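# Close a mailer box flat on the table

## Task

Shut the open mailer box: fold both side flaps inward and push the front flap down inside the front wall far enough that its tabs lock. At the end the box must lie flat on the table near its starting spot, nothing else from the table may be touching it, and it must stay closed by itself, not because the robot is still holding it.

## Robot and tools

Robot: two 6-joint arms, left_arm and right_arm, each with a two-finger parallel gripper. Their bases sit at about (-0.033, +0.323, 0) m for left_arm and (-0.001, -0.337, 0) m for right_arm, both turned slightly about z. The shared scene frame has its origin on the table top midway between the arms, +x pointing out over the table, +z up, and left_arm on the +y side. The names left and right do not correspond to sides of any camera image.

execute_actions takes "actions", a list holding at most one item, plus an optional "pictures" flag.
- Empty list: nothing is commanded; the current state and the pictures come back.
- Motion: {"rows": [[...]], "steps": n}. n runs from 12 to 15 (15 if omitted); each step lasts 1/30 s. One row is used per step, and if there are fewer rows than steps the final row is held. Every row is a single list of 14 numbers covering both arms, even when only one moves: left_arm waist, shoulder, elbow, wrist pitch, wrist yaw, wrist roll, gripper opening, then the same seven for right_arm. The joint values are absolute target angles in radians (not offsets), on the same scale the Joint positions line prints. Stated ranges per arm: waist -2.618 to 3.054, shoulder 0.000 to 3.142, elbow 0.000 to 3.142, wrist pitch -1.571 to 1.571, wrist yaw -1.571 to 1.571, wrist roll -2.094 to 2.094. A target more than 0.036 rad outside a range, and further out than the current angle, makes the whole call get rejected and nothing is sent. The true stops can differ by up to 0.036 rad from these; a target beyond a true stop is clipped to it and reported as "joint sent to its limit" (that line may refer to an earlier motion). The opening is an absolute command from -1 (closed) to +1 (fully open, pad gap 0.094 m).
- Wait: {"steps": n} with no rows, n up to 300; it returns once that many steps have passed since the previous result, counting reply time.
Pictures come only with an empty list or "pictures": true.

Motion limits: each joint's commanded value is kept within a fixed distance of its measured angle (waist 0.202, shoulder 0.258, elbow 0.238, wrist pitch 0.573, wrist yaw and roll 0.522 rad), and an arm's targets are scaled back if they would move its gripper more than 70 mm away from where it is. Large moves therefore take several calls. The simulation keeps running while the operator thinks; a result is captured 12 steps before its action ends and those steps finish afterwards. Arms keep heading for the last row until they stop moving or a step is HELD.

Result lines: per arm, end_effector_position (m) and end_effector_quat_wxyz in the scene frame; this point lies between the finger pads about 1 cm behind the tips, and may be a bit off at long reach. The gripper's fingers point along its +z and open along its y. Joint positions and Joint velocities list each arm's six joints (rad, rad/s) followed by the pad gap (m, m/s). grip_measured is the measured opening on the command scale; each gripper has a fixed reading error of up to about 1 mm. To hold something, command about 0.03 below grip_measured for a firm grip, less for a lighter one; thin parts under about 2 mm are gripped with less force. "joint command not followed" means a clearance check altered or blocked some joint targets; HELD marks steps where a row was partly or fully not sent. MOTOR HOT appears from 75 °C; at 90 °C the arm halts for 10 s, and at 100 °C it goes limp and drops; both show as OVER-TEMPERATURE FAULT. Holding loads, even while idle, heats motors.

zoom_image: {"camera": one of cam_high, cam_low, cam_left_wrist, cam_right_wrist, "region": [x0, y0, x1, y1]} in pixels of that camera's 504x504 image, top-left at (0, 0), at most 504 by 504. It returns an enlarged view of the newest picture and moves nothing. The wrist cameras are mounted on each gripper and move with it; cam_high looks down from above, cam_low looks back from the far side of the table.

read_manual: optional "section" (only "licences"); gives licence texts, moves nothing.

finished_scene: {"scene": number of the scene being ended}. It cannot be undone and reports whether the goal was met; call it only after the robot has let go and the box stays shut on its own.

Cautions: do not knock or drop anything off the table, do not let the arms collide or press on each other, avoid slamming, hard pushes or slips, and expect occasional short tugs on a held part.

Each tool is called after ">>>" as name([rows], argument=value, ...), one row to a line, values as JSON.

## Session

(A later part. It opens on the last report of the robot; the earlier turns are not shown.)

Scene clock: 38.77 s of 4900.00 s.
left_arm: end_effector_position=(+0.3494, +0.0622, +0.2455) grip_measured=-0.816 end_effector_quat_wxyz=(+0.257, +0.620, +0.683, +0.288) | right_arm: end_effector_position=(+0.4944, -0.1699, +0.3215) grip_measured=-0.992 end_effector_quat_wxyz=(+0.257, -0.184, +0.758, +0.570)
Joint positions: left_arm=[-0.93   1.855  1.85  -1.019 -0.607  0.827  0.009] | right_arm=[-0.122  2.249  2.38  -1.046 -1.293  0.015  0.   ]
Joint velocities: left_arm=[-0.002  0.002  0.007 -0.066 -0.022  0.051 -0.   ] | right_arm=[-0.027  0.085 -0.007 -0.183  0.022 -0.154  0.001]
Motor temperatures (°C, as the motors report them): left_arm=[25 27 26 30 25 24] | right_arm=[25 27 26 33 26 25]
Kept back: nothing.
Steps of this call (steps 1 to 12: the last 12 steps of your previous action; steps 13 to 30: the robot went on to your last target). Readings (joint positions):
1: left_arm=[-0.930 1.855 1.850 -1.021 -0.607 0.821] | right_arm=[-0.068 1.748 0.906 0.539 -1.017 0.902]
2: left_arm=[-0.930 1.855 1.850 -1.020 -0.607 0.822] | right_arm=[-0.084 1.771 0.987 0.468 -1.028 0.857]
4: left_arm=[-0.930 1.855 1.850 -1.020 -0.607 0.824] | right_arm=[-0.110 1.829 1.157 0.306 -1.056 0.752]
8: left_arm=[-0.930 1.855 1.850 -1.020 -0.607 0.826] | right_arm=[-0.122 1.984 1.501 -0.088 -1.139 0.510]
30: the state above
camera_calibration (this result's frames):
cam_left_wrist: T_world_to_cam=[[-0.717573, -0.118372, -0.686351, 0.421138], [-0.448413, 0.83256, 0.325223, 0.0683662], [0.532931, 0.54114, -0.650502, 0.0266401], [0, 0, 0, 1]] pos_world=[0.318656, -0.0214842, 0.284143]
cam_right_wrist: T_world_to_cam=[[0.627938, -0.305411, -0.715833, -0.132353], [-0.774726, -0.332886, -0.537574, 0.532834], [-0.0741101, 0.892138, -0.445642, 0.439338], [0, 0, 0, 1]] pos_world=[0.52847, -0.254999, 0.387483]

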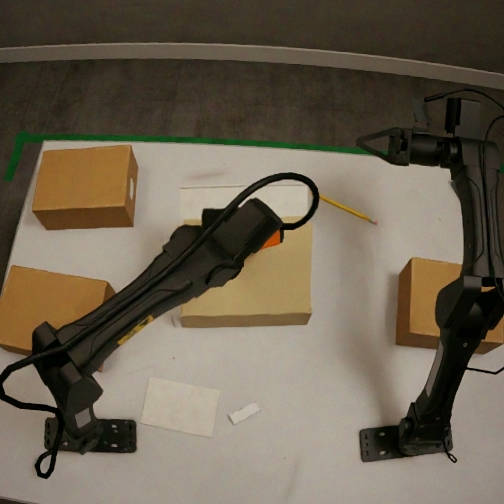

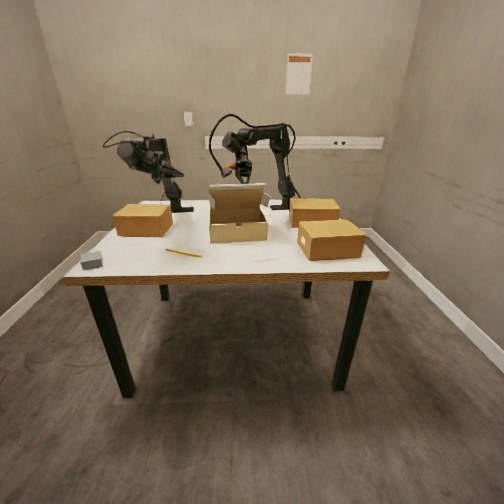

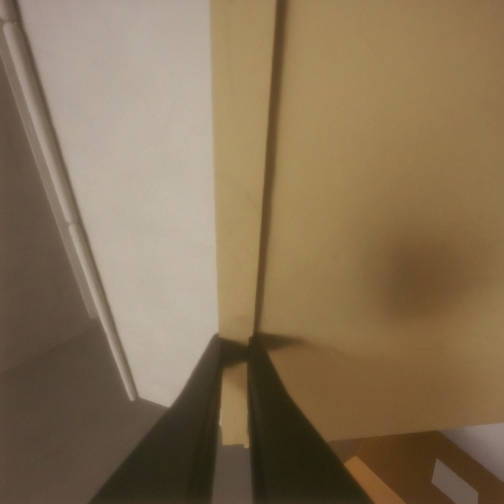

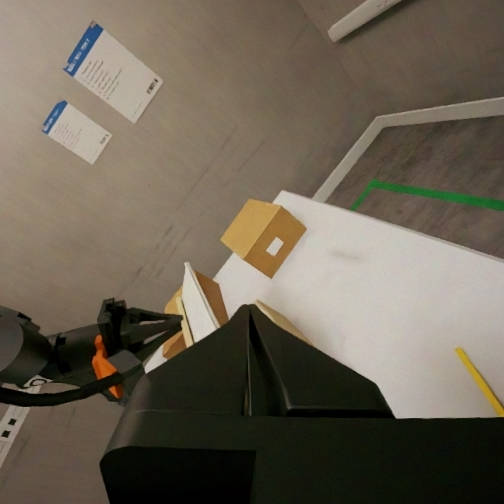

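>>> execute_actions([
  {"rows":[[-0.93,1.85,1.846,-1.0,-0.61,0.83,-0.85,-0.09,2.25,2.38,-1.07,-1.31,0,-1],[-0.93,1.85,1.846,-1.0,-0.61,0.83,-0.85,-0.05,2.24,2.36,-1.06,-1.31,0,-1],[-0.93,1.85,1.846,-1.0,-0.61,0.83,-0.85,-0.01,2.23,2.34,-1.05,-1.31,0,-1],[-0.93,1.85,1.846,-1.0,-0.61,0.83,-0.85,0.03,2.22,2.32,-1.04,-1.31,0,-1],[-0.93,1.85,1.846,-1.0,-0.61,0.83,-0.85,0.07,2.21,2.3,-1.03,-1.31,0,-1],[-0.93,1.85,1.846,-1.0,-0.61,0.83,-0.85,0.11,2.2,2.28,-1.02,-1.31,0,-1],[-0.93,1.85,1.846,-1.0,-0.61,0.83,-0.85,0.14,2.19,2.26,-1.01,-1.31,0,-1],[-0.93,1.85,1.846,-1.0,-0.61,0.83,-0.85,0.17,2.18,2.24,-1.0,-1.31,0,-1],[-0.93,1.85,1.846,-1.0,-0.61,0.83,-0.85,0.18,2.17,2.22,-0.98,-1.31,0,-1],[-0.93,1.85,1.846,-1.0,-0.61,0.83,-0.85,0.18,2.17,2.19,-0.96,-1.31,0,-1],[-0.93,1.85,1.846,-1.0,-0.61,0.83,-0.85,0.18,2.16,2.16,-0.94,-1.31,0,-1],[-0.93,1.85,1.846,-1.0,-0.61,0.83,-0.85,0.18,2.16,2.13,-0.92,-1.31,0,-1]],"steps":12},
])

>>> execute_actions([
  {"steps":25},
], pictures=true)

Scene clock: 40.00 s of 4900.00 s.
left_arm: end_effector_position=(+0.3494, +0.0622, +0.2455) grip_measured=-0.816 end_effector_quat_wxyz=(+0.257, +0.620, +0.683, +0.288) | right_arm: end_effector_position=(+0.4945, -0.1699, +0.3150) grip_measured=-0.992 end_effector_quat_wxyz=(+0.246, -0.177, +0.761, +0.573)
Joint positions: left_arm=[-0.93   1.855  1.85  -1.019 -0.607  0.827  0.009] | right_arm=[-0.122  2.259  2.38  -1.066 -1.293  0.01   0.   ]
Joint velocities: left_arm=[-0.007 -0.007  0.002 -0.051 -0.007  0.066 -0.   ] | right_arm=[ 0.007 -0.012 -0.017  0.066 -0.022 -0.007 -0.   ]
Motor temperatures (°C, as the motors report them): left_arm=[25 27 26 30 25 24] | right_arm=[25 27 26 33 26 25]
Kept back: the last 12 steps of this action.
Steps of this call (steps 1 to 30: the robot went on to your last target; steps 31 to 37: nothing new was sent). Readings (joint positions):
1: left_arm=[-0.930 1.855 1.850 -1.019 -0.607 0.827] | right_arm=[-0.122 2.252 2.380 -1.050 -1.293 0.013]
2: left_arm=[-0.930 1.855 1.850 -1.019 -0.607 0.827] | right_arm=[-0.122 2.254 2.380 -1.054 -1.293 0.013]
4: left_arm=[-0.930 1.855 1.850 -1.019 -0.607 0.827] | right_arm=[-0.122 2.258 2.380 -1.059 -1.293 0.012]
8: left_arm=[-0.930 1.855 1.850 -1.019 -0.607 0.827] | right_arm=[-0.122 2.259 2.380 -1.064 -1.293 0.011]
37: the state above

Scene clock: 40.83 s of 4900.00 s.
left_arm: end_effector_position=(+0.3494, +0.0622, +0.2455) grip_measured=-0.816 end_effector_quat_wxyz=(+0.257, +0.620, +0.683, +0.288) | right_arm: end_effector_position=(+0.4162, -0.0330, +0.2775) grip_measured=-0.992 end_effector_quat_wxyz=(+0.135, -0.274, +0.735, +0.605)
Joint positions: left_arm=[-0.93   1.855  1.85  -1.019 -0.607  0.827  0.009] | right_arm=[ 0.178  2.194  2.132 -0.942 -1.294  0.009  0.   ]
Joint velocities: left_arm=[-0.002  0.002  0.012  0.081  0.022 -0.051  0.   ] | right_arm=[-0.007 -0.022 -0.002  0.007  0.007 -0.037 -0.   ]
Motor temperatures (°C, as the motors report them): left_arm=[25 27 26 30 25 24] | right_arm=[25 28 26 33 26 25]
Kept back: nothing.
Steps of this call (steps 1 to 12: the last 12 steps of your previous action; steps 13 to 25: the robot went on to your last target). Readings (joint positions):
1: left_arm=[-0.930 1.855 1.850 -1.019 -0.607 0.827] | right_arm=[-0.121 2.259 2.380 -1.066 -1.293 0.010]
2: left_arm=[-0.930 1.855 1.850 -1.019 -0.607 0.827] | right_arm=[-0.115 2.259 2.378 -1.066 -1.293 0.010]
4: left_arm=[-0.930 1.855 1.850 -1.019 -0.607 0.827] | right_arm=[-0.085 2.254 2.357 -1.059 -1.293 0.010]
8: left_arm=[-0.930 1.855 1.850 -1.019 -0.607 0.827] | right_arm=[0.056 2.240 2.287 -1.039 -1.292 0.010]
25: the state above
camera_calibration (this result's frames):
cam_left_wrist: T_world_to_cam=[[-0.717573, -0.118372, -0.686351, 0.421138], [-0.448413, 0.83256, 0.325223, 0.0683662], [0.532931, 0.54114, -0.650502, 0.0266401], [0, 0, 0, 1]] pos_world=[0.318656, -0.0214842, 0.284143]
cam_right_wrist: T_world_to_cam=[[0.630231, -0.122841, -0.766628, -0.053813], [-0.681692, -0.560166, -0.470648, 0.429308], [-0.371624, 0.819221, -0.436774, 0.410766], [0, 0, 0, 1]] pos_world=[0.479221, -0.102635, 0.34021]

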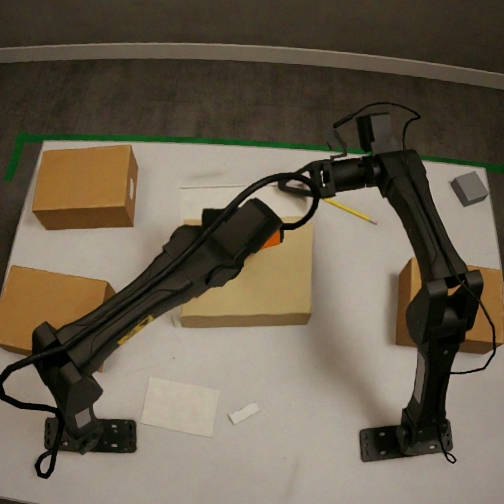

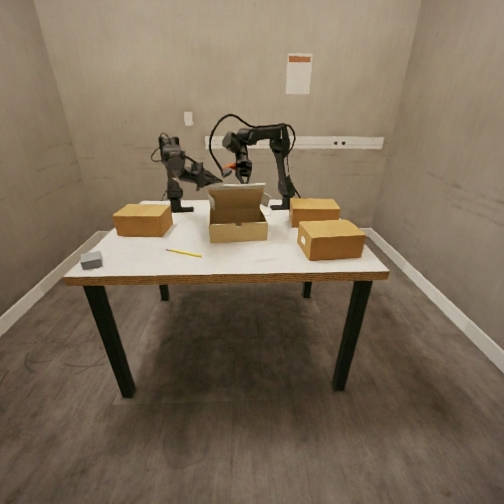

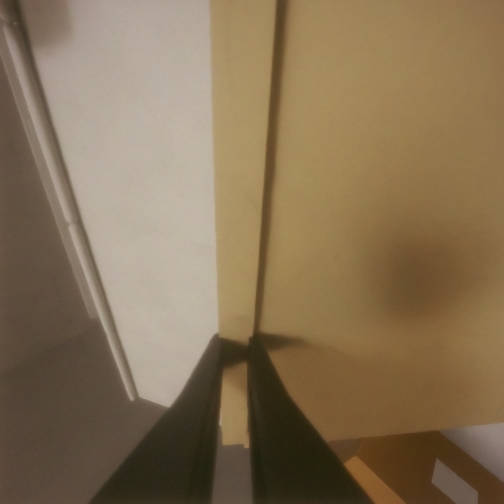

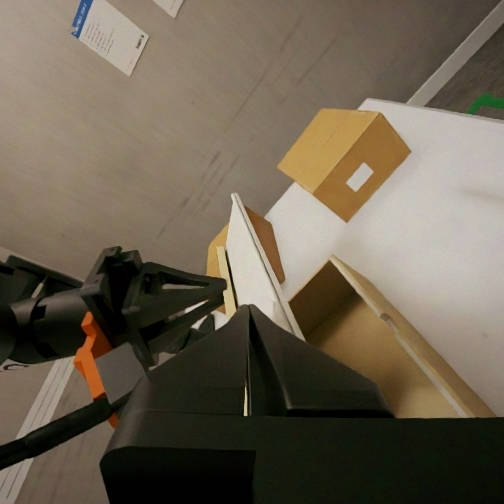

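>>> execute_actions([
  {"rows":[[-0.93,1.85,1.846,-1.0,-0.61,0.83,-0.85,0.18,2.14,2.1,-0.9,-1.31,0,-1],[-0.93,1.85,1.846,-1.0,-0.61,0.83,-0.85,0.18,2.125,2.07,-0.88,-1.31,0,-1],[-0.93,1.85,1.846,-1.0,-0.61,0.83,-0.85,0.18,2.115,2.04,-0.86,-1.31,0,-1],[-0.93,1.85,1.846,-1.0,-0.61,0.83,-0.85,0.18,2.11,2.01,-0.83,-1.31,0,-1],[-0.93,1.85,1.846,-1.0,-0.61,0.83,-0.85,0.18,2.11,1.98,-0.8,-1.31,0,-1],[-0.93,1.85,1.846,-1.0,-0.61,0.83,-0.85,0.18,2.11,1.95,-0.78,-1.31,0,-1],[-0.93,1.85,1.846,-1.0,-0.61,0.83,-0.85,0.18,2.11,1.92,-0.75,-1.31,0,-1],[-0.93,1.85,1.846,-1.0,-0.61,0.83,-0.85,0.18,2.11,1.89,-0.73,-1.31,0,-1],[-0.93,1.85,1.846,-1.0,-0.61,0.83,-0.85,0.18,2.11,1.86,-0.7,-1.31,0,-1],[-0.93,1.85,1.846,-1.0,-0.61,0.83,-0.85,0.18,2.105,1.83,-0.67,-1.31,0,-1],[-0.93,1.85,1.846,-1.0,-0.61,0.83,-0.85,0.18,2.1,1.8,-0.65,-1.31,0,-1],[-0.93,1.85,1.846,-1.0,-0.61,0.83,-0.85,0.18,2.095,1.77,-0.62,-1.31,0,-1],[-0.93,1.85,1.846,-1.0,-0.61,0.83,-0.85,0.18,2.09,1.74,-0.6,-1.31,0,-1]],"steps":13},
])

>>> execute_actions([
  {"steps":25},
], pictures=true)

Scene clock: 42.00 s of 4900.00 s.
left_arm: end_effector_position=(+0.3494, +0.0622, +0.2455) grip_measured=-0.816 end_effector_quat_wxyz=(+0.257, +0.620, +0.683, +0.288) | right_arm: end_effector_position=(+0.4161, -0.0331, +0.2782) grip_measured=-0.992 end_effector_quat_wxyz=(+0.138, -0.276, +0.734, +0.605)
Joint positions: left_arm=[-0.93   1.855  1.85  -1.019 -0.607  0.827  0.009] | right_arm=[ 0.178  2.189  2.126 -0.933 -1.294  0.009  0.   ]
Joint velocities: left_arm=[ 0.022 -0.002 -0.007 -0.022 -0.007  0.037 -0.001] | right_arm=[-0.007 -0.159 -0.32   0.212  0.037  0.051  0.   ]
Motor temperatures (°C, as the motors report them): left_arm=[25 27 26 30 25 24] | right_arm=[25 28 25 33 26 25]
Steps of this call (steps 1 to 30: the robot went on to your last target; steps 31 to 34: nothing new was sent; step 35: the first step of this action). Readings (joint positions):
35: the state above

Scene clock: 42.83 s of 4900.00 s.
left_arm: end_effector_position=(+0.3480, +0.0618, +0.2423) grip_measured=-0.816 end_effector_quat_wxyz=(+0.252, +0.625, +0.681, +0.285) | right_arm: end_effector_position=(+0.4021, -0.0368, +0.2106) grip_measured=-0.992 end_effector_quat_wxyz=(+0.138, -0.277, +0.731, +0.608)
Joint positions: left_arm=[-0.93   1.855  1.844 -1.021 -0.598  0.833  0.009] | right_arm=[ 0.178  2.119  1.741 -0.616 -1.301  0.009  0.   ]
Joint velocities: left_arm=[-0.002 -0.017 -0.017 -0.007  0.051 -0.007 -0.   ] | right_arm=[ 0.007  0.017 -0.012  0.037 -0.037 -0.007 -0.   ]
Motor temperatures (°C, as the motors report them): left_arm=[25 27 26 30 25 24] | right_arm=[25 28 25 33 26 25]
Kept back: nothing.
Steps of this call (steps 1 to 12: the last 12 steps of your previous action; steps 13 to 25: the robot went on to your last target). Readings (joint positions):
1: left_arm=[-0.930 1.855 1.850 -1.019 -0.607 0.827] | right_arm=[0.178 2.181 2.110 -0.924 -1.294 0.009]
2: left_arm=[-0.930 1.855 1.850 -1.019 -0.607 0.827] | right_arm=[0.178 2.170 2.087 -0.914 -1.294 0.009]
4: left_arm=[-0.930 1.855 1.850 -1.019 -0.607 0.827] | right_arm=[0.178 2.146 2.034 -0.886 -1.294 0.009]
8: left_arm=[-0.930 1.855 1.850 -1.019 -0.607 0.827] | right_arm=[0.178 2.122 1.924 -0.804 -1.297 0.009]
25: the state above
camera_calibration (this result's frames):
cam_left_wrist: T_world_to_cam=[[-0.726364, -0.108544, -0.678685, 0.418512], [-0.437283, 0.834806, 0.33449, 0.062818], [0.530263, 0.539739, -0.653838, 0.0273667], [0, 0, 0, 1]] pos_world=[0.31695, -0.0217845, 0.280919]
cam_right_wrist: T_world_to_cam=[[0.636654, -0.11372, -0.762719, -0.0997568], [-0.675747, -0.558795, -0.480742, 0.385924], [-0.371534, 0.821471, -0.432605, 0.378627], [0, 0, 0, 1]] pos_world=[0.464971, -0.106723, 0.27324]

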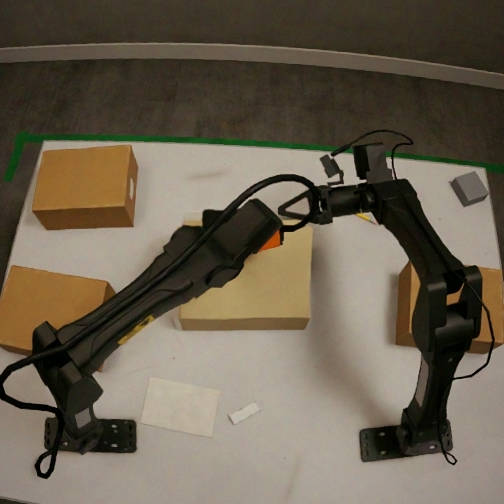

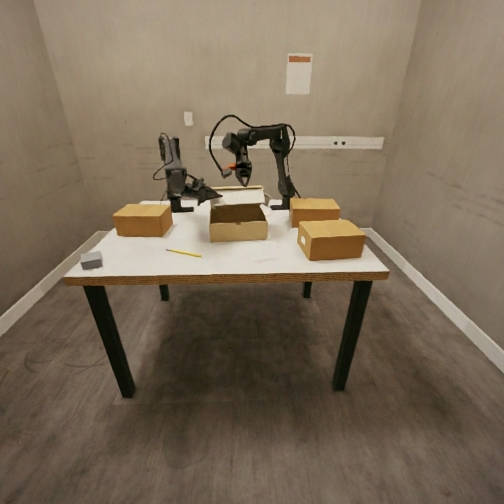

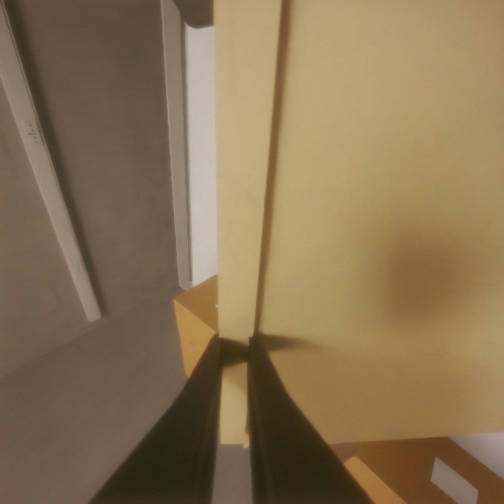

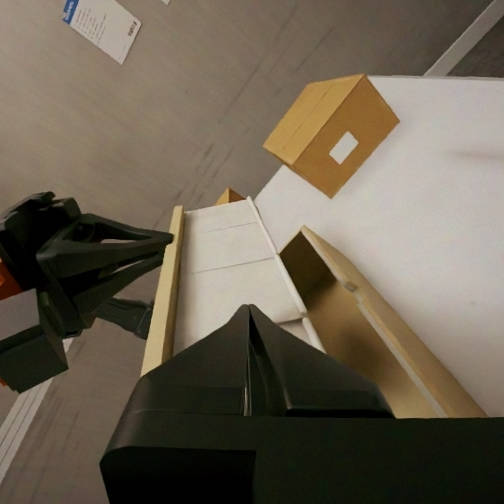

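>>> execute_actions([
  {"rows":[[-0.93,1.85,1.86,-0.99,-0.62,0.81,-0.85,0.18,2.11,1.72,-0.58,-1.31,0,-1],[-0.93,1.85,1.86,-0.98,-0.63,0.8,-0.85,0.18,2.12,1.7,-0.56,-1.31,0,-1],[-0.93,1.85,1.86,-0.98,-0.63,0.79,-0.85,0.18,2.125,1.675,-0.53,-1.31,0,-1],[-0.93,1.85,1.86,-0.98,-0.63,0.78,-0.85,0.18,2.125,1.65,-0.5,-1.31,0,-1],[-0.93,1.85,1.86,-0.98,-0.63,0.78,-0.85,0.18,2.11,1.63,-0.49,-1.31,0,-1],[-0.93,1.85,1.86,-0.98,-0.63,0.78,-0.85,0.185,2.09,1.61,-0.48,-1.31,0,-1],[-0.93,1.85,1.86,-0.98,-0.63,0.78,-0.85,0.19,2.075,1.585,-0.47,-1.31,0,-1],[-0.93,1.85,1.86,-0.98,-0.63,0.78,-0.85,0.195,2.06,1.56,-0.46,-1.31,0,-1],[-0.93,1.85,1.86,-0.98,-0.63,0.78,-0.85,0.2,2.045,1.535,-0.45,-1.31,0,-1],[-0.93,1.85,1.86,-0.98,-0.63,0.78,-0.85,0.2,2.03,1.51,-0.44,-1.31,0,-1],[-0.93,1.85,1.86,-0.98,-0.63,0.78,-0.85,0.205,2.015,1.485,-0.43,-1.31,0,-1],[-0.93,1.85,1.86,-0.98,-0.63,0.78,-0.85,0.205,2.0,1.46,-0.42,-1.31,0,-1],[-0.93,1.85,1.86,-0.98,-0.63,0.78,-0.85,0.21,1.98,1.43,-0.4,-1.31,0,-1]],"steps":13},
])

>>> execute_actions([
  {"steps":25},
], pictures=true)

>>> zoom_image(camera="cam_low", region=[150, 155, 290, 255])

Scene clock: 44.37 s of 4900.00 s.
left_arm: end_effector_position=(+0.3480, +0.0619, +0.2424) grip_measured=-0.816 end_effector_quat_wxyz=(+0.253, +0.625, +0.681, +0.285) | right_arm: end_effector_position=(+0.4026, -0.0367, +0.2104) grip_measured=-0.992 end_effector_quat_wxyz=(+0.140, -0.279, +0.730, +0.608)
Joint positions: left_arm=[-0.93   1.855  1.844 -1.021 -0.598  0.832  0.009] | right_arm=[ 0.178  2.119  1.739 -0.608 -1.301  0.009  0.   ]
Joint velocities: left_arm=[ 0.012 -0.022 -0.007 -0.051 -0.022 -0.095  0.001] | right_arm=[ 0.027  0.007 -0.085  0.139  0.051 -0.037 -0.   ]
Motor temperatures (°C, as the motors report them): left_arm=[25 27 26 30 26 24] | right_arm=[25 29 25 33 26 25]
Steps of this call (steps 1 to 30: the robot went on to your last target; steps 31 to 45: nothing new was sent; step 46: the first step of this action). Readings (joint positions):
46: the state above

Scene clock: 45.20 s of 4900.00 s.
left_arm: end_effector_position=(+0.3471, +0.0647, +0.2418) grip_measured=-0.816 end_effector_quat_wxyz=(+0.249, +0.621, +0.686, +0.288) | right_arm: end_effector_position=(+0.3681, -0.0431, +0.1726) grip_measured=-0.992 end_effector_quat_wxyz=(+0.144, -0.284, +0.736, +0.598)
Joint positions: left_arm=[-0.93   1.855  1.844 -1.033 -0.607  0.818  0.009] | right_arm=[ 0.189  2.012  1.438 -0.406 -1.273  0.006  0.   ]
Joint velocities: left_arm=[-0.007 -0.012 -0.012  0.051 -0.022  0.037  0.001] | right_arm=[ 0.002 -0.017  0.012 -0.022 -0.066  0.022  0.001]
Motor temperatures (°C, as the motors report them): left_arm=[25 27 26 30 26 24] | right_arm=[25 29 25 33 26 25]
Kept back: nothing.
Steps of this call (steps 1 to 12: the last 12 steps of your previous action; steps 13 to 25: the robot went on to your last target). Readings (joint positions):
1: left_arm=[-0.930 1.855 1.844 -1.021 -0.599 0.830] | right_arm=[0.178 2.119 1.733 -0.599 -1.301 0.009]
2: left_arm=[-0.930 1.855 1.844 -1.021 -0.600 0.827] | right_arm=[0.178 2.119 1.722 -0.584 -1.301 0.009]
4: left_arm=[-0.930 1.855 1.844 -1.022 -0.600 0.819] | right_arm=[0.178 2.119 1.685 -0.547 -1.302 0.009]
8: left_arm=[-0.930 1.855 1.844 -1.022 -0.601 0.814] | right_arm=[0.178 2.104 1.584 -0.497 -1.300 0.009]
25: the state above
camera_calibration (this result's frames):
cam_left_wrist: T_world_to_cam=[[-0.725694, -0.117327, -0.677941, 0.41792], [-0.44946, 0.82688, 0.338017, 0.0640912], [0.520917, 0.550003, -0.652795, 0.0282469], [0, 0, 0, 1]] pos_world=[0.317374, -0.0194985, 0.280101]
cam_right_wrist: T_world_to_cam=[[0.652934, -0.129421, -0.746276, -0.117314], [-0.666866, -0.565395, -0.485405, 0.338433], [-0.359119, 0.814604, -0.455472, 0.353825], [0, 0, 0, 1]] pos_world=[0.429354, -0.112062, 0.237886]

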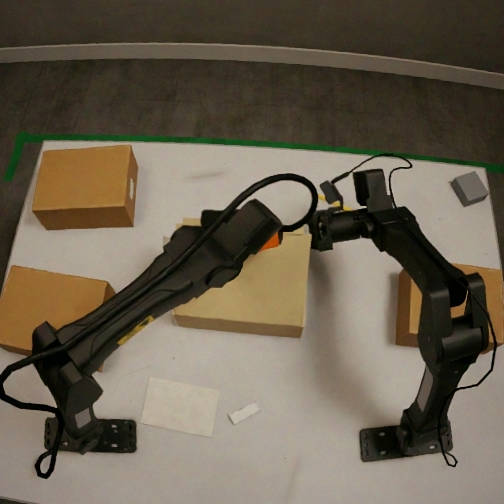

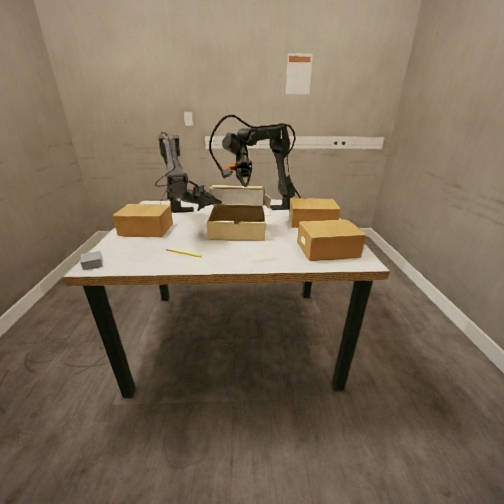

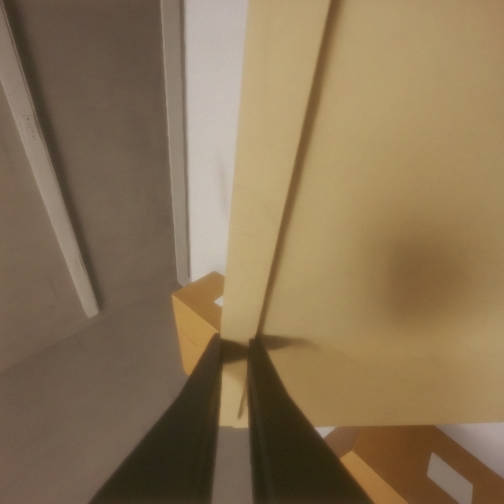

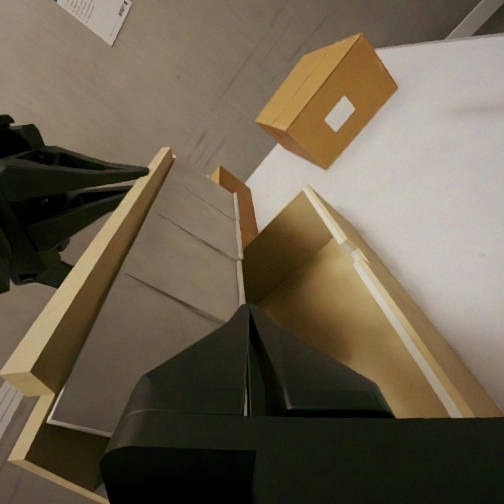

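Region (150, 155, 290, 255) of cam_low's 504x504 image, scaled by 3.600, with more detail than that image has; it fills the top 360 rows of this view, and the rest is white.

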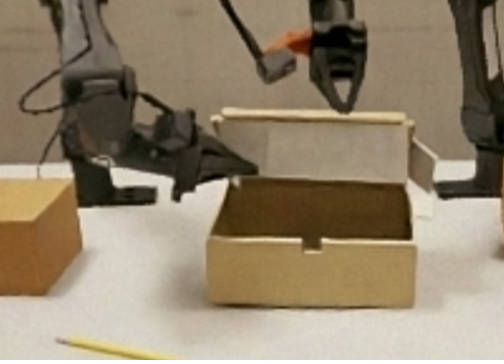

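Meeting resistance; withdraw.

>>> execute_actions([
  {"rows":[[-0.93,1.85,1.86,-0.99,-0.62,0.78,-0.85,0.17,2.01,1.48,-0.41,-1.29,0,-1],[-0.93,1.85,1.86,-0.99,-0.62,0.78,-0.85,0.15,2.02,1.5,-0.42,-1.28,0,-1],[-0.93,1.85,1.86,-1,-0.61,0.78,-0.85,0.12,2.03,1.52,-0.43,-1.28,0,-1],[-0.93,1.85,1.86,-1,-0.61,0.78,-0.85,0.09,2.04,1.54,-0.44,-1.28,0,-1],[-0.93,1.85,1.86,-1,-0.61,0.78,-0.85,0.06,2.04,1.56,-0.45,-1.28,0,-1],[-0.93,1.85,1.86,-1,-0.61,0.78,-0.85,0.03,2.04,1.58,-0.46,-1.28,0,-1],[-0.93,1.85,1.86,-1,-0.61,0.78,-0.85,0.0,2.04,1.6,-0.47,-1.28,0,-1],[-0.93,1.85,1.86,-1,-0.61,0.78,-0.85,-0.04,2.03,1.62,-0.48,-1.28,0,-1],[-0.93,1.85,1.86,-1,-0.61,0.78,-0.85,-0.08,2.0,1.64,-0.5,-1.28,0,-1],[-0.93,1.85,1.86,-1,-0.61,0.78,-0.85,-0.12,1.97,1.66,-0.52,-1.28,0,-1]],"steps":12},
])

>>> execute_actions([
  {"steps":22},
], pictures=true)

Scene clock: 45.87 s of 4900.00 s.
left_arm: end_effector_position=(+0.3471, +0.0648, +0.2418) grip_measured=-0.816 end_effector_quat_wxyz=(+0.249, +0.621, +0.686, +0.288) | right_arm: end_effector_position=(+0.3683, -0.0431, +0.1728) grip_measured=-0.992 end_effector_quat_wxyz=(+0.145, -0.284, +0.735, +0.598)
Joint positions: left_arm=[-0.93   1.855  1.844 -1.033 -0.607  0.818  0.009] | right_arm=[ 0.189  2.012  1.438 -0.404 -1.273  0.006  0.   ]
Joint velocities: left_arm=[-0.002 -0.002 -0.007 -0.066  0.037  0.007  0.001] | right_arm=[-0.002  0.002 -0.007 -0.066 -0.022 -0.066  0.   ]
Motor temperatures (°C, as the motors report them): left_arm=[25 27 26 30 26 24] | right_arm=[25 29 25 33 26 25]
Kept back: the last 12 steps of this action.
Steps of this call (steps 1 to 20: the robot went on to your last target). Readings (joint positions):
1: left_arm=[-0.930 1.855 1.844 -1.033 -0.607 0.818] | right_arm=[0.189 2.012 1.438 -0.406 -1.273 0.006]
2: left_arm=[-0.930 1.855 1.844 -1.033 -0.607 0.818] | right_arm=[0.189 2.012 1.438 -0.405 -1.273 0.006]
4: left_arm=[-0.930 1.855 1.844 -1.033 -0.607 0.818] | right_arm=[0.189 2.012 1.438 -0.405 -1.273 0.006]
8: left_arm=[-0.930 1.855 1.844 -1.033 -0.607 0.818] | right_arm=[0.189 2.012 1.438 -0.405 -1.273 0.006]
20: the state above

Scene clock: 46.60 s of 4900.00 s.
left_arm: end_effector_position=(+0.3479, +0.0635, +0.2425) grip_measured=-0.816 end_effector_quat_wxyz=(+0.255, +0.612, +0.692, +0.284) | right_arm: end_effector_position=(+0.4611, -0.1725, +0.2436) grip_measured=-0.992 end_effector_quat_wxyz=(+0.292, -0.204, +0.755, +0.550)
Joint positions: left_arm=[-0.93   1.855  1.844 -1.026 -0.605  0.796  0.009] | right_arm=[-0.126  1.981  1.643 -0.498 -1.264  0.006  0.   ]
Joint velocities: left_arm=[ 0.007  0.007 -0.007 -0.11   0.022 -0.022  0.   ] | right_arm=[ 0.081 -0.012 -0.012 -0.051  0.007  0.007 -0.001]
Motor temperatures (°C, as the motors report them): left_arm=[25 27 26 30 26 24] | right_arm=[25 29 25 32 26 25]
Kept back: nothing.
Steps of this call (steps 1 to 12: the last 12 steps of your previous action; steps 13 to 22: the robot went on to your last target). Readings (joint positions):
1: left_arm=[-0.930 1.855 1.844 -1.033 -0.607 0.818] | right_arm=[0.187 2.013 1.440 -0.405 -1.271 0.006]
2: left_arm=[-0.930 1.855 1.844 -1.033 -0.607 0.818] | right_arm=[0.184 2.016 1.447 -0.406 -1.268 0.006]
4: left_arm=[-0.930 1.855 1.844 -1.032 -0.605 0.814] | right_arm=[0.162 2.031 1.478 -0.413 -1.267 0.006]
8: left_arm=[-0.930 1.855 1.844 -1.028 -0.605 0.803] | right_arm=[0.054 2.052 1.555 -0.438 -1.267 0.006]
22: the state above
camera_calibration (this result's frames):
cam_left_wrist: T_world_to_cam=[[-0.719687, -0.142649, -0.679487, 0.418765], [-0.463559, 0.827304, 0.317304, 0.0751814], [0.516879, 0.543342, -0.661526, 0.0328911], [0, 0, 0, 1]] pos_world=[0.31923, -0.0203326, 0.282449]
cam_right_wrist: T_world_to_cam=[[0.679607, -0.335303, -0.652461, -0.212496], [-0.733365, -0.331914, -0.593304, 0.458959], [-0.0176246, 0.881705, -0.471471, 0.382965], [0, 0, 0, 1]] pos_world=[0.487747, -0.256578, 0.314213]

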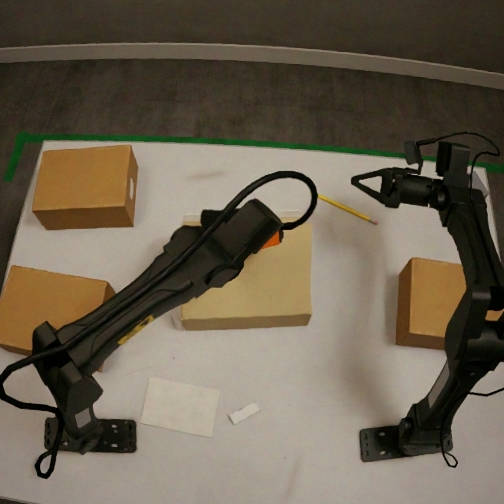

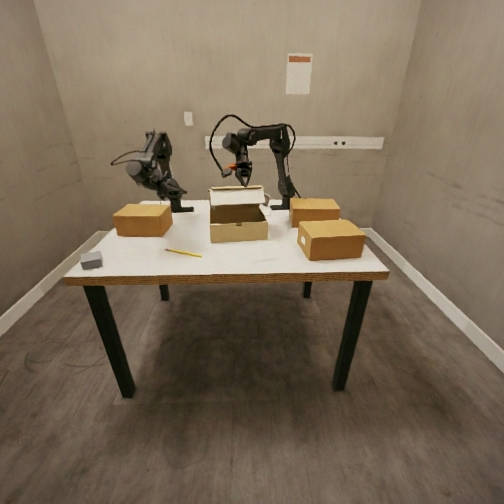

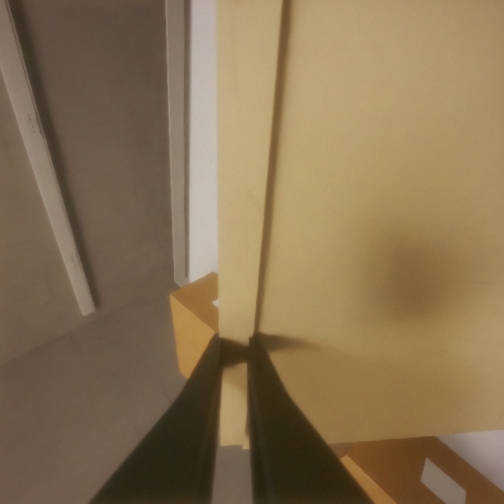

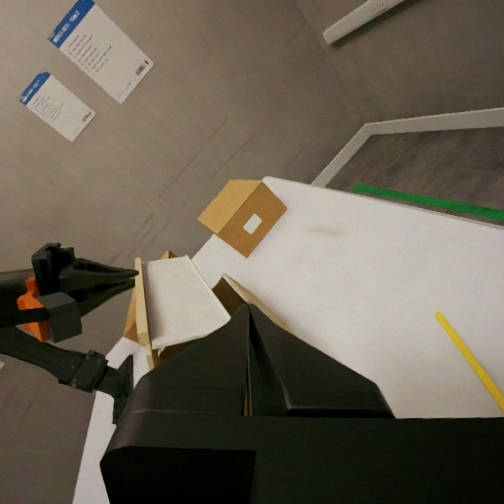

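>>> execute_actions([
  {"rows":[[-0.93,1.85,1.86,-1,-0.61,0.82,-0.85,-0.12,1.94,1.69,-0.56,-1.15,-0.05,-1],[-0.93,1.85,1.86,-1,-0.61,0.84,-0.85,-0.12,1.9,1.72,-0.6,-1.02,-0.1,-0.9],[-0.93,1.85,1.86,-1,-0.61,0.84,-0.85,-0.12,1.86,1.75,-0.65,-0.89,-0.15,-0.8],[-0.93,1.85,1.86,-1,-0.61,0.84,-0.85,-0.11,1.82,1.78,-0.7,-0.76,-0.2,-0.7],[-0.93,1.85,1.86,-1,-0.61,0.84,-0.7,-0.1,1.78,1.81,-0.75,-0.63,-0.25,-0.6],[-0.93,1.85,1.86,-1,-0.61,0.84,-0.5,-0.08,1.74,1.84,-0.8,-0.5,-0.3,-0.5],[-0.93,1.85,1.87,-1,-0.61,0.84,-0.3,-0.06,1.7,1.87,-0.85,-0.37,-0.36,-0.4],[-0.94,1.84,1.89,-1.03,-0.61,0.84,-0.3,-0.04,1.67,1.9,-0.9,-0.24,-0.42,-0.3],[-0.96,1.83,1.92,-1.06,-0.62,0.84,-0.3,-0.02,1.64,1.92,-0.95,-0.11,-0.48,-0.3],[-0.98,1.81,1.95,-1.1,-0.63,0.82,-0.3,0,1.62,1.94,-1.0,0.02,-0.54,-0.3],[-1.0,1.78,1.98,-1.14,-0.64,0.8,-0.3,0.02,1.6,1.96,-1.04,0.15,-0.6,-0.3],[-1.0,1.74,1.99,-1.15,-0.64,0.8,-0.3,0.04,1.6,1.98,-1.08,0.28,-0.66,-0.3],[-0.98,1.7,1.99,-1.15,-0.64,0.8,-0.3,0.06,1.6,2.0,-1.11,0.41,-0.72,-0.3],[-0.95,1.65,1.97,-1.15,-0.64,0.8,-0.3,0.08,1.6,2.0,-1.14,0.53,-0.78,-0.3],[-0.9,1.6,1.95,-1.15,-0.64,0.8,-0.3,0.1,1.6,2.0,-1.16,0.64,-0.81,-0.3]],"steps":15},
])

>>> execute_actions([
  {"rows":[[-0.83,1.56,1.9,-1.1,-0.6,0.7,-0.4,0.1,1.6,2.0,-1.16,0.64,-0.81,-0.3],[-0.75,1.52,1.85,-1.0,-0.55,0.58,-0.5,0.1,1.6,2.0,-1.16,0.64,-0.81,-0.3],[-0.66,1.48,1.78,-0.9,-0.5,0.46,-0.6,0.12,1.6,2.0,-1.16,0.64,-0.81,-0.3],[-0.57,1.44,1.7,-0.8,-0.42,0.34,-0.7,0.14,1.6,2.0,-1.16,0.64,-0.81,-0.3],[-0.48,1.4,1.62,-0.7,-0.33,0.22,-0.8,0.17,1.6,2.01,-1.16,0.64,-0.81,-0.3],[-0.39,1.36,1.54,-0.58,-0.22,0.1,-0.9,0.2,1.6,2.02,-1.16,0.64,-0.81,-0.3],[-0.3,1.32,1.46,-0.46,-0.1,-0.02,-1,0.25,1.6,2.03,-1.16,0.64,-0.81,-0.3],[-0.21,1.29,1.38,-0.34,0.03,-0.14,-1,0.3,1.6,2.04,-1.16,0.64,-0.81,-0.3],[-0.13,1.26,1.3,-0.22,0.16,-0.26,-1,0.36,1.6,2.05,-1.16,0.64,-0.81,-0.3],[-0.06,1.24,1.22,-0.1,0.3,-0.38,-1,0.42,1.6,2.06,-1.16,0.64,-0.81,-0.3],[0,1.22,1.14,0.0,0.44,-0.5,-1,0.48,1.61,2.07,-1.16,0.64,-0.81,-0.3],[0.04,1.21,1.06,0.1,0.58,-0.62,-1,0.54,1.62,2.08,-1.16,0.64,-0.81,-0.3],[0.05,1.2,0.98,0.2,0.72,-0.75,-1,0.6,1.63,2.09,-1.16,0.64,-0.81,-0.3],[0.05,1.2,0.9,0.3,0.86,-0.88,-1,0.66,1.64,2.1,-1.16,0.64,-0.81,-0.3],[0.05,1.2,0.82,0.38,1.01,-1,-1,0.72,1.66,2.1,-1.16,0.64,-0.81,-0.3]],"steps":15},
])

>>> execute_actions([
  {"rows":[[0.05,1.2,0.8,0.4,1.01,-1,-1,0.78,1.68,2.1,-1.16,0.64,-0.81,-0.3],[0.05,1.2,0.78,0.42,1.01,-1,-1,0.83,1.7,2.1,-1.16,0.64,-0.81,-0.3],[0.05,1.21,0.76,0.44,1.01,-1,-1,0.88,1.72,2.1,-1.16,0.64,-0.81,-0.3],[0.04,1.22,0.74,0.46,1.01,-1,-1,0.92,1.74,2.1,-1.16,0.64,-0.81,-0.3],[0.03,1.23,0.72,0.48,1.01,-1,-1,0.94,1.76,2.1,-1.16,0.64,-0.81,-0.3],[0.02,1.24,0.7,0.48,1.01,-1,-1,0.94,1.78,2.1,-1.16,0.64,-0.81,-0.3],[0.01,1.25,0.68,0.48,1.01,-1,-1,0.94,1.8,2.1,-1.16,0.64,-0.81,-0.3],[0,1.26,0.66,0.48,1.01,-1,-1,0.94,1.82,2.1,-1.16,0.64,-0.81,-0.3],[-0.01,1.27,0.64,0.48,1.01,-1,-1,0.94,1.84,2.1,-1.16,0.64,-0.81,-0.3],[-0.02,1.28,0.62,0.48,1.01,-1,-1,0.94,1.86,2.1,-1.16,0.64,-0.81,-0.3],[-0.03,1.28,0.6,0.48,1.01,-1,-1,0.94,1.88,2.1,-1.16,0.64,-0.81,-0.3],[-0.04,1.28,0.58,0.48,1.01,-1,-1,0.94,1.9,2.1,-1.16,0.64,-0.81,-0.3],[-0.05,1.28,0.55,0.48,1.01,-1,-1,0.94,1.925,2.1,-1.16,0.64,-0.81,-0.3]],"steps":13},
])

>>> execute_actions([
  {"steps":28},
], pictures=true)

Scene clock: 50.60 s of 4900.00 s.
left_arm: end_effector_position=(+0.3481, +0.0632, +0.2426) grip_measured=-0.816 end_effector_quat_wxyz=(+0.254, +0.617, +0.687, +0.286) | right_arm: end_effector_position=(+0.4690, -0.1789, +0.2376) grip_measured=-0.849 end_effector_quat_wxyz=(+0.306, -0.200, +0.785, +0.501)
Joint positions: left_arm=[-0.93   1.855  1.844 -1.024 -0.605  0.812  0.009] | right_arm=[-0.123  1.969  1.667 -0.557 -1.147 -0.039  0.007]
Joint velocities: left_arm=[-0.012 -0.012 -0.007  0.081 -0.022  0.066  0.   ] | right_arm=[-0.002 -0.281  0.388 -0.813  1.956 -0.637  0.095]
Motor temperatures (°C, as the motors report them): left_arm=[25 28 26 30 26 24] | right_arm=[25 29 26 32 26 25]
Steps of this call (steps 1 to 30: the robot went on to your last target; steps 31 to 90: nothing new was sent; then 0.90 s passed at rest; steps 91 to 93: the first 3 steps of this action). Readings (joint positions):
91: left_arm=[-0.930 1.855 1.844 -1.026 -0.605 0.799] | right_arm=[-0.123 1.981 1.645 -0.514 -1.248 -0.002]
92: left_arm=[-0.930 1.855 1.844 -1.025 -0.605 0.806] | right_arm=[-0.123 1.977 1.654 -0.531 -1.208 -0.017]
93: the state above

Scene clock: 51.10 s of 4900.00 s.
left_arm: end_effector_position=(+0.3267, +0.0978, +0.3391) grip_measured=-0.548 end_effector_quat_wxyz=(+0.360, +0.544, +0.713, +0.257) | right_arm: end_effector_position=(+0.4125, -0.2648, +0.4047) grip_measured=-0.303 end_effector_quat_wxyz=(+0.446, -0.359, +0.804, -0.160)
Joint positions: left_arm=[-0.902  1.645  1.888 -1.059 -0.58   0.745  0.021] | right_arm=[ 0.11   1.562  2.005 -1.03   0.121 -0.683  0.033]
Joint velocities: left_arm=[ 1.233 -1.473 -1.023  1.048  0.623 -1.267 -0.1  ] | right_arm=[ 0.154 -0.164  0.032 -0.623  2.835 -0.857 -0.   ]
Motor temperatures (°C, as the motors report them): left_arm=[25 28 26 30 26 24] | right_arm=[25 29 26 32 26 25]
Steps of this call (steps 1 to 12: the last 12 steps of your previous action; steps 13 to 15: the first 3 steps of this action). Readings (joint positions):
13: left_arm=[-0.964 1.733 1.926 -1.095 -0.608 0.810] | right_arm=[0.085 1.586 1.993 -0.984 -0.066 -0.611]
14: left_arm=[-0.940 1.693 1.915 -1.086 -0.596 0.786] | right_arm=[0.101 1.570 2.001 -1.009 0.026 -0.651]
15: the state above

Scene clock: 51.53 s of 4900.00 s.
left_arm: end_effector_position=(+0.3782, +0.2998, +0.2816) grip_measured=-0.992 end_effector_quat_wxyz=(+0.551, -0.108, +0.780, -0.276) | right_arm: end_effector_position=(+0.3568, -0.1219, +0.3899) grip_measured=-0.303 end_effector_quat_wxyz=(+0.387, -0.535, +0.698, -0.275)
Joint positions: left_arm=[ 0.017  1.227  0.892  0.065  0.438 -0.486  0.   ] | right_arm=[ 0.673  1.656  2.068 -1.141  0.604 -0.801  0.033]
Joint velocities: left_arm=[ 1.292 -0.002 -2.015  1.78   2.513 -2.821 -0.   ] | right_arm=[ 1.702  0.242  0.208 -0.022  0.227 -0.037 -0.001]
Motor temperatures (°C, as the motors report them): left_arm=[25 28 26 30 26 24] | right_arm=[25 29 26 32 26 25]
Steps of this call (steps 1 to 12: the last 12 steps of your previous action; step 13: the first step of this action). Readings (joint positions):
13: the state above

Scene clock: 52.47 s of 4900.00 s.
left_arm: end_effector_position=(+0.3022, +0.1967, +0.2055) grip_measured=-0.992 end_effector_quat_wxyz=(+0.301, -0.108, +0.750, -0.579) | right_arm: end_effector_position=(+0.3166, +0.0191, +0.2710) grip_measured=-0.303 end_effector_quat_wxyz=(-0.292, +0.688, -0.611, +0.261)
Joint positions: left_arm=[-0.041  1.279  0.542  0.459  0.999 -0.999  0.   ] | right_arm=[ 0.949  1.952  2.081 -1.152  0.623 -0.809  0.033]
Joint velocities: left_arm=[ 0.012 -0.002  0.007  0.007 -0.022  0.007  0.001] | right_arm=[ 0.002  0.002 -0.007 -0.051 -0.022 -0.051 -0.   ]
Motor temperatures (°C, as the motors report them): left_arm=[25 27 26 30 26 24] | right_arm=[25 29 26 32 26 25]
Kept back: nothing.
Steps of this call (steps 1 to 12: the last 12 steps of your previous action; steps 13 to 28: the robot went on to your last target). Readings (joint positions):
1: left_arm=[0.049 1.227 0.831 0.117 0.526 -0.586] | right_arm=[0.732 1.666 2.074 -1.141 0.608 -0.803]
2: left_arm=[0.062 1.227 0.785 0.160 0.611 -0.670] | right_arm=[0.788 1.679 2.078 -1.141 0.611 -0.804]
4: left_arm=[0.057 1.229 0.732 0.241 0.750 -0.790] | right_arm=[0.884 1.712 2.081 -1.141 0.614 -0.806]
8: left_arm=[0.017 1.239 0.680 0.378 0.901 -0.914] | right_arm=[0.956 1.801 2.081 -1.141 0.614 -0.808]
28: the state above
camera_calibration (this result's frames):
cam_left_wrist: T_world_to_cam=[[-0.166127, -0.251323, 0.95354, -0.101748], [-0.979901, -0.0662148, -0.188172, 0.391133], [0.11043, -0.965636, -0.235271, 0.291714], [0, 0, 0, 1]] pos_world=[0.334154, 0.282017, 0.239253]
cam_right_wrist: T_world_to_cam=[[0.658987, 0.156032, 0.735793, -0.411236], [-0.0906557, -0.954638, 0.283633, 0.00355038], [0.746671, -0.253614, -0.614949, 0.0429544], [0, 0, 0, 1]] pos_world=[0.239248, 0.078449, 0.327992]

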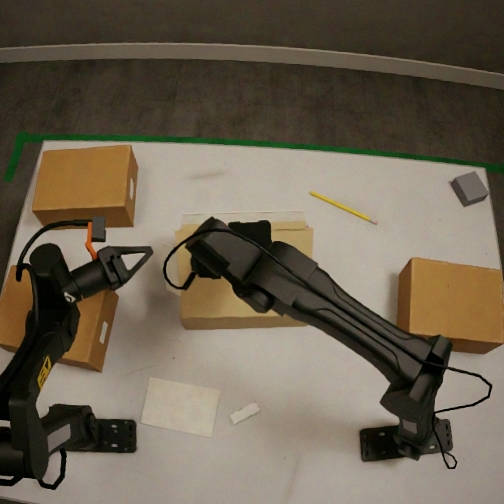

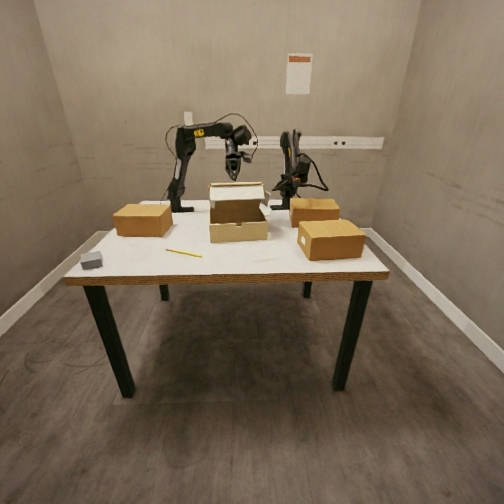

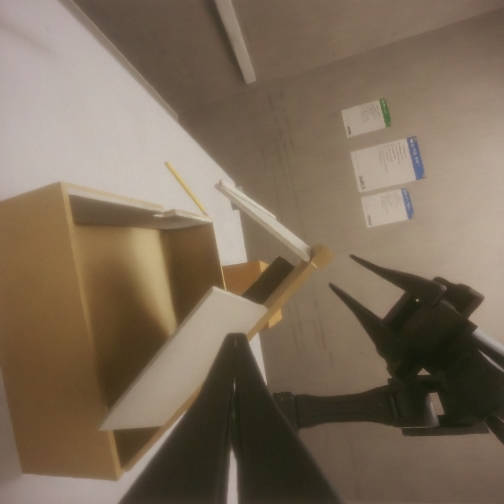

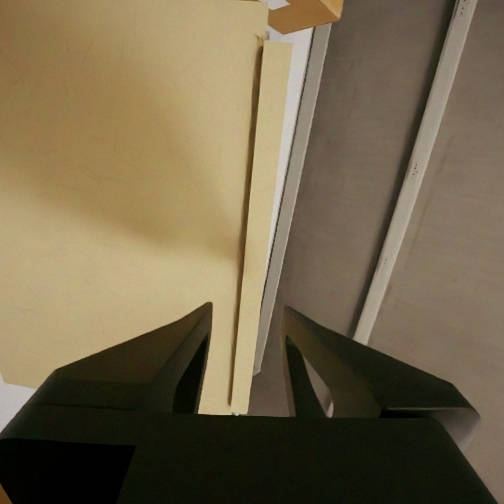

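>>> execute_actions([
  {"rows":[[-0.06,1.28,0.55,0.48,1.01,-1,-1,0.93,1.93,2.08,-1.14,0.63,-0.82,-0.3],[-0.07,1.28,0.55,0.48,1.01,-1,-1,0.92,1.93,2.07,-1.12,0.625,-0.83,-0.3],[-0.08,1.28,0.55,0.48,1.01,-1,-1,0.91,1.935,2.06,-1.1,0.62,-0.84,-0.3],[-0.09,1.28,0.55,0.48,1.01,-1,-1,0.9,1.94,2.045,-1.08,0.615,-0.85,-0.3],[-0.1,1.28,0.55,0.48,1.01,-1,-1,0.89,1.94,2.03,-1.06,0.61,-0.86,-0.3],[-0.11,1.28,0.55,0.48,1.01,-1,-1,0.88,1.945,2.02,-1.04,0.605,-0.87,-0.3],[-0.12,1.28,0.55,0.48,1.01,-1,-1,0.875,1.95,2.005,-1.02,0.6,-0.88,-0.3],[-0.12,1.28,0.55,0.48,1.01,-1,-1,0.87,1.95,1.995,-1.005,0.6,-0.88,-0.3]],"steps":12},
])

>>> execute_actions([
  {"steps":25},
], pictures=true)

Scene clock: 53.27 s of 4900.00 s.
left_arm: end_effector_position=(+0.3021, +0.1966, +0.2057) grip_measured=-0.992 end_effector_quat_wxyz=(+0.301, -0.107, +0.750, -0.579) | right_arm: end_effector_position=(+0.3166, +0.0191, +0.2710) grip_measured=-0.303 end_effector_quat_wxyz=(-0.292, +0.688, -0.611, +0.261)
Joint positions: left_arm=[-0.041  1.279  0.542  0.46   1.    -1.     0.   ] | right_arm=[ 0.949  1.952  2.081 -1.152  0.623 -0.809  0.033]
Joint velocities: left_arm=[ 0.002  0.007 -0.007  0.081 -0.051  0.007 -0.001] | right_arm=[ 0.002 -0.017 -0.007 -0.037 -0.007 -0.022 -0.001]
Motor temperatures (°C, as the motors report them): left_arm=[25 27 26 31 26 24] | right_arm=[25 30 26 32 26 25]
Kept back: the last 12 steps of this action.
Steps of this call (steps 1 to 24: the robot went on to your last target). Readings (joint positions):
1: left_arm=[-0.041 1.279 0.542 0.459 0.999 -0.999] | right_arm=[0.949 1.952 2.081 -1.152 0.623 -0.809]
2: left_arm=[-0.041 1.279 0.542 0.459 0.999 -0.999] | right_arm=[0.949 1.952 2.081 -1.152 0.623 -0.809]
4: left_arm=[-0.041 1.279 0.542 0.459 1.000 -0.999] | right_arm=[0.949 1.952 2.081 -1.152 0.623 -0.809]
8: left_arm=[-0.041 1.279 0.542 0.460 1.000 -0.999] | right_arm=[0.949 1.952 2.081 -1.152 0.623 -0.809]
24: the state above

Scene clock: 54.10 s of 4900.00 s.
left_arm: end_effector_position=(+0.2921, +0.1733, +0.2059) grip_measured=-0.992 end_effector_quat_wxyz=(+0.279, -0.080, +0.753, -0.590) | right_arm: end_effector_position=(+0.3506, +0.0078, +0.2496) grip_measured=-0.303 end_effector_quat_wxyz=(-0.287, +0.682, -0.616, +0.270)
Joint positions: left_arm=[-0.111  1.279  0.542  0.46   1.002 -1.     0.   ] | right_arm=[ 0.87   1.961  1.996 -1.027  0.604 -0.877  0.033]
Joint velocities: left_arm=[-0.002 -0.007 -0.007 -0.007  0.066  0.007  0.   ] | right_arm=[-0.012  0.012 -0.017 -0.051 -0.051  0.007 -0.001]
Motor temperatures (°C, as the motors report them): left_arm=[25 27 26 31 26 24] | right_arm=[25 30 26 32 26 25]
Kept back: nothing.
Steps of this call (steps 1 to 12: the last 12 steps of your previous action; steps 13 to 25: the robot went on to your last target). Readings (joint positions):
1: left_arm=[-0.042 1.279 0.542 0.460 1.000 -1.000] | right_arm=[0.948 1.952 2.081 -1.152 0.623 -0.810]
2: left_arm=[-0.045 1.279 0.542 0.460 1.000 -1.000] | right_arm=[0.947 1.952 2.081 -1.151 0.623 -0.813]
4: left_arm=[-0.059 1.279 0.542 0.460 1.000 -1.000] | right_arm=[0.936 1.952 2.073 -1.136 0.622 -0.823]
8: left_arm=[-0.100 1.279 0.542 0.460 1.001 -1.000] | right_arm=[0.894 1.952 2.022 -1.081 0.613 -0.851]
25: the state above
camera_calibration (this result's frames):
cam_left_wrist: T_world_to_cam=[[-0.184532, -0.237082, 0.953803, -0.106822], [-0.982017, 0.00508506, -0.188726, 0.368156], [0.0398933, -0.971476, -0.233756, 0.291604], [0, 0, 0, 1]] pos_world=[0.330191, 0.256089, 0.239532]
cam_right_wrist: T_world_to_cam=[[0.657217, 0.152051, 0.738205, -0.416108], [-0.113288, -0.948383, 0.296201, 0.00673957], [0.745139, -0.278298, -0.606068, 0.000065454], [0, 0, 0, 1]] pos_world=[0.274188, 0.0696796, 0.305217]

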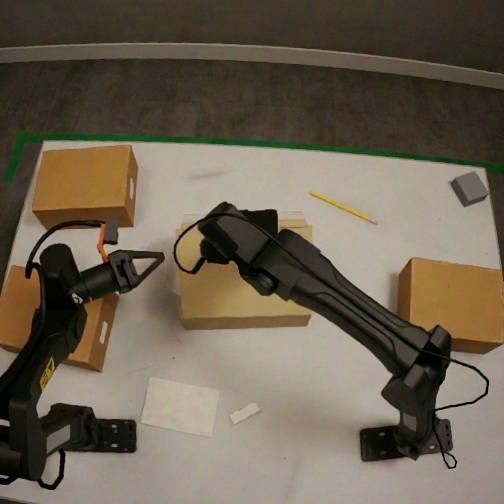

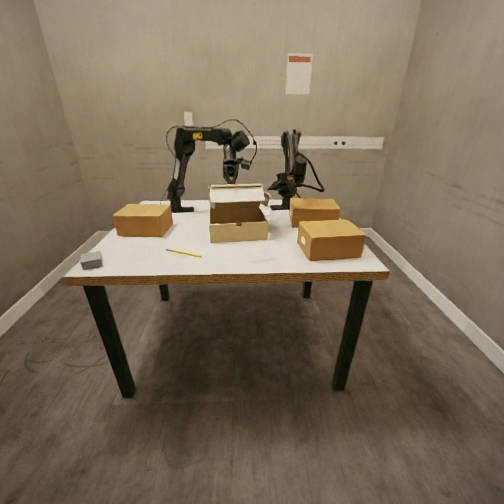

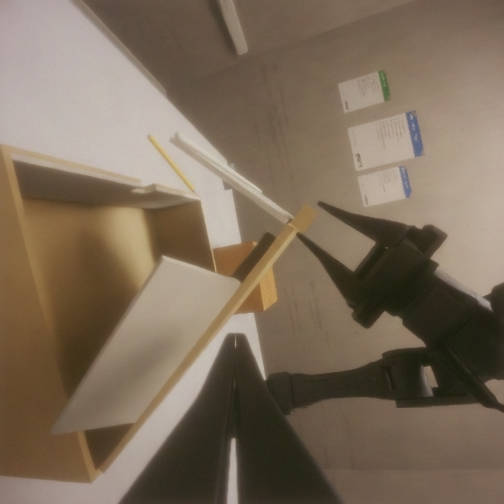

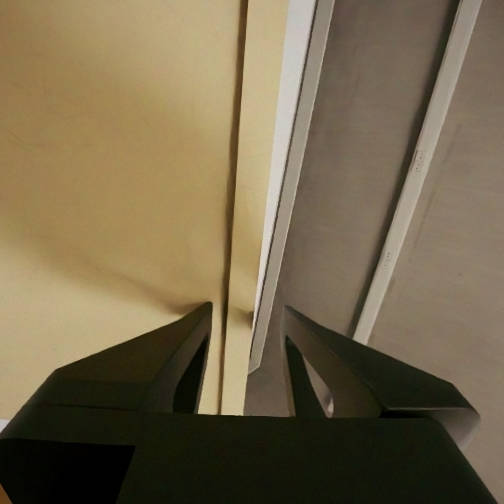

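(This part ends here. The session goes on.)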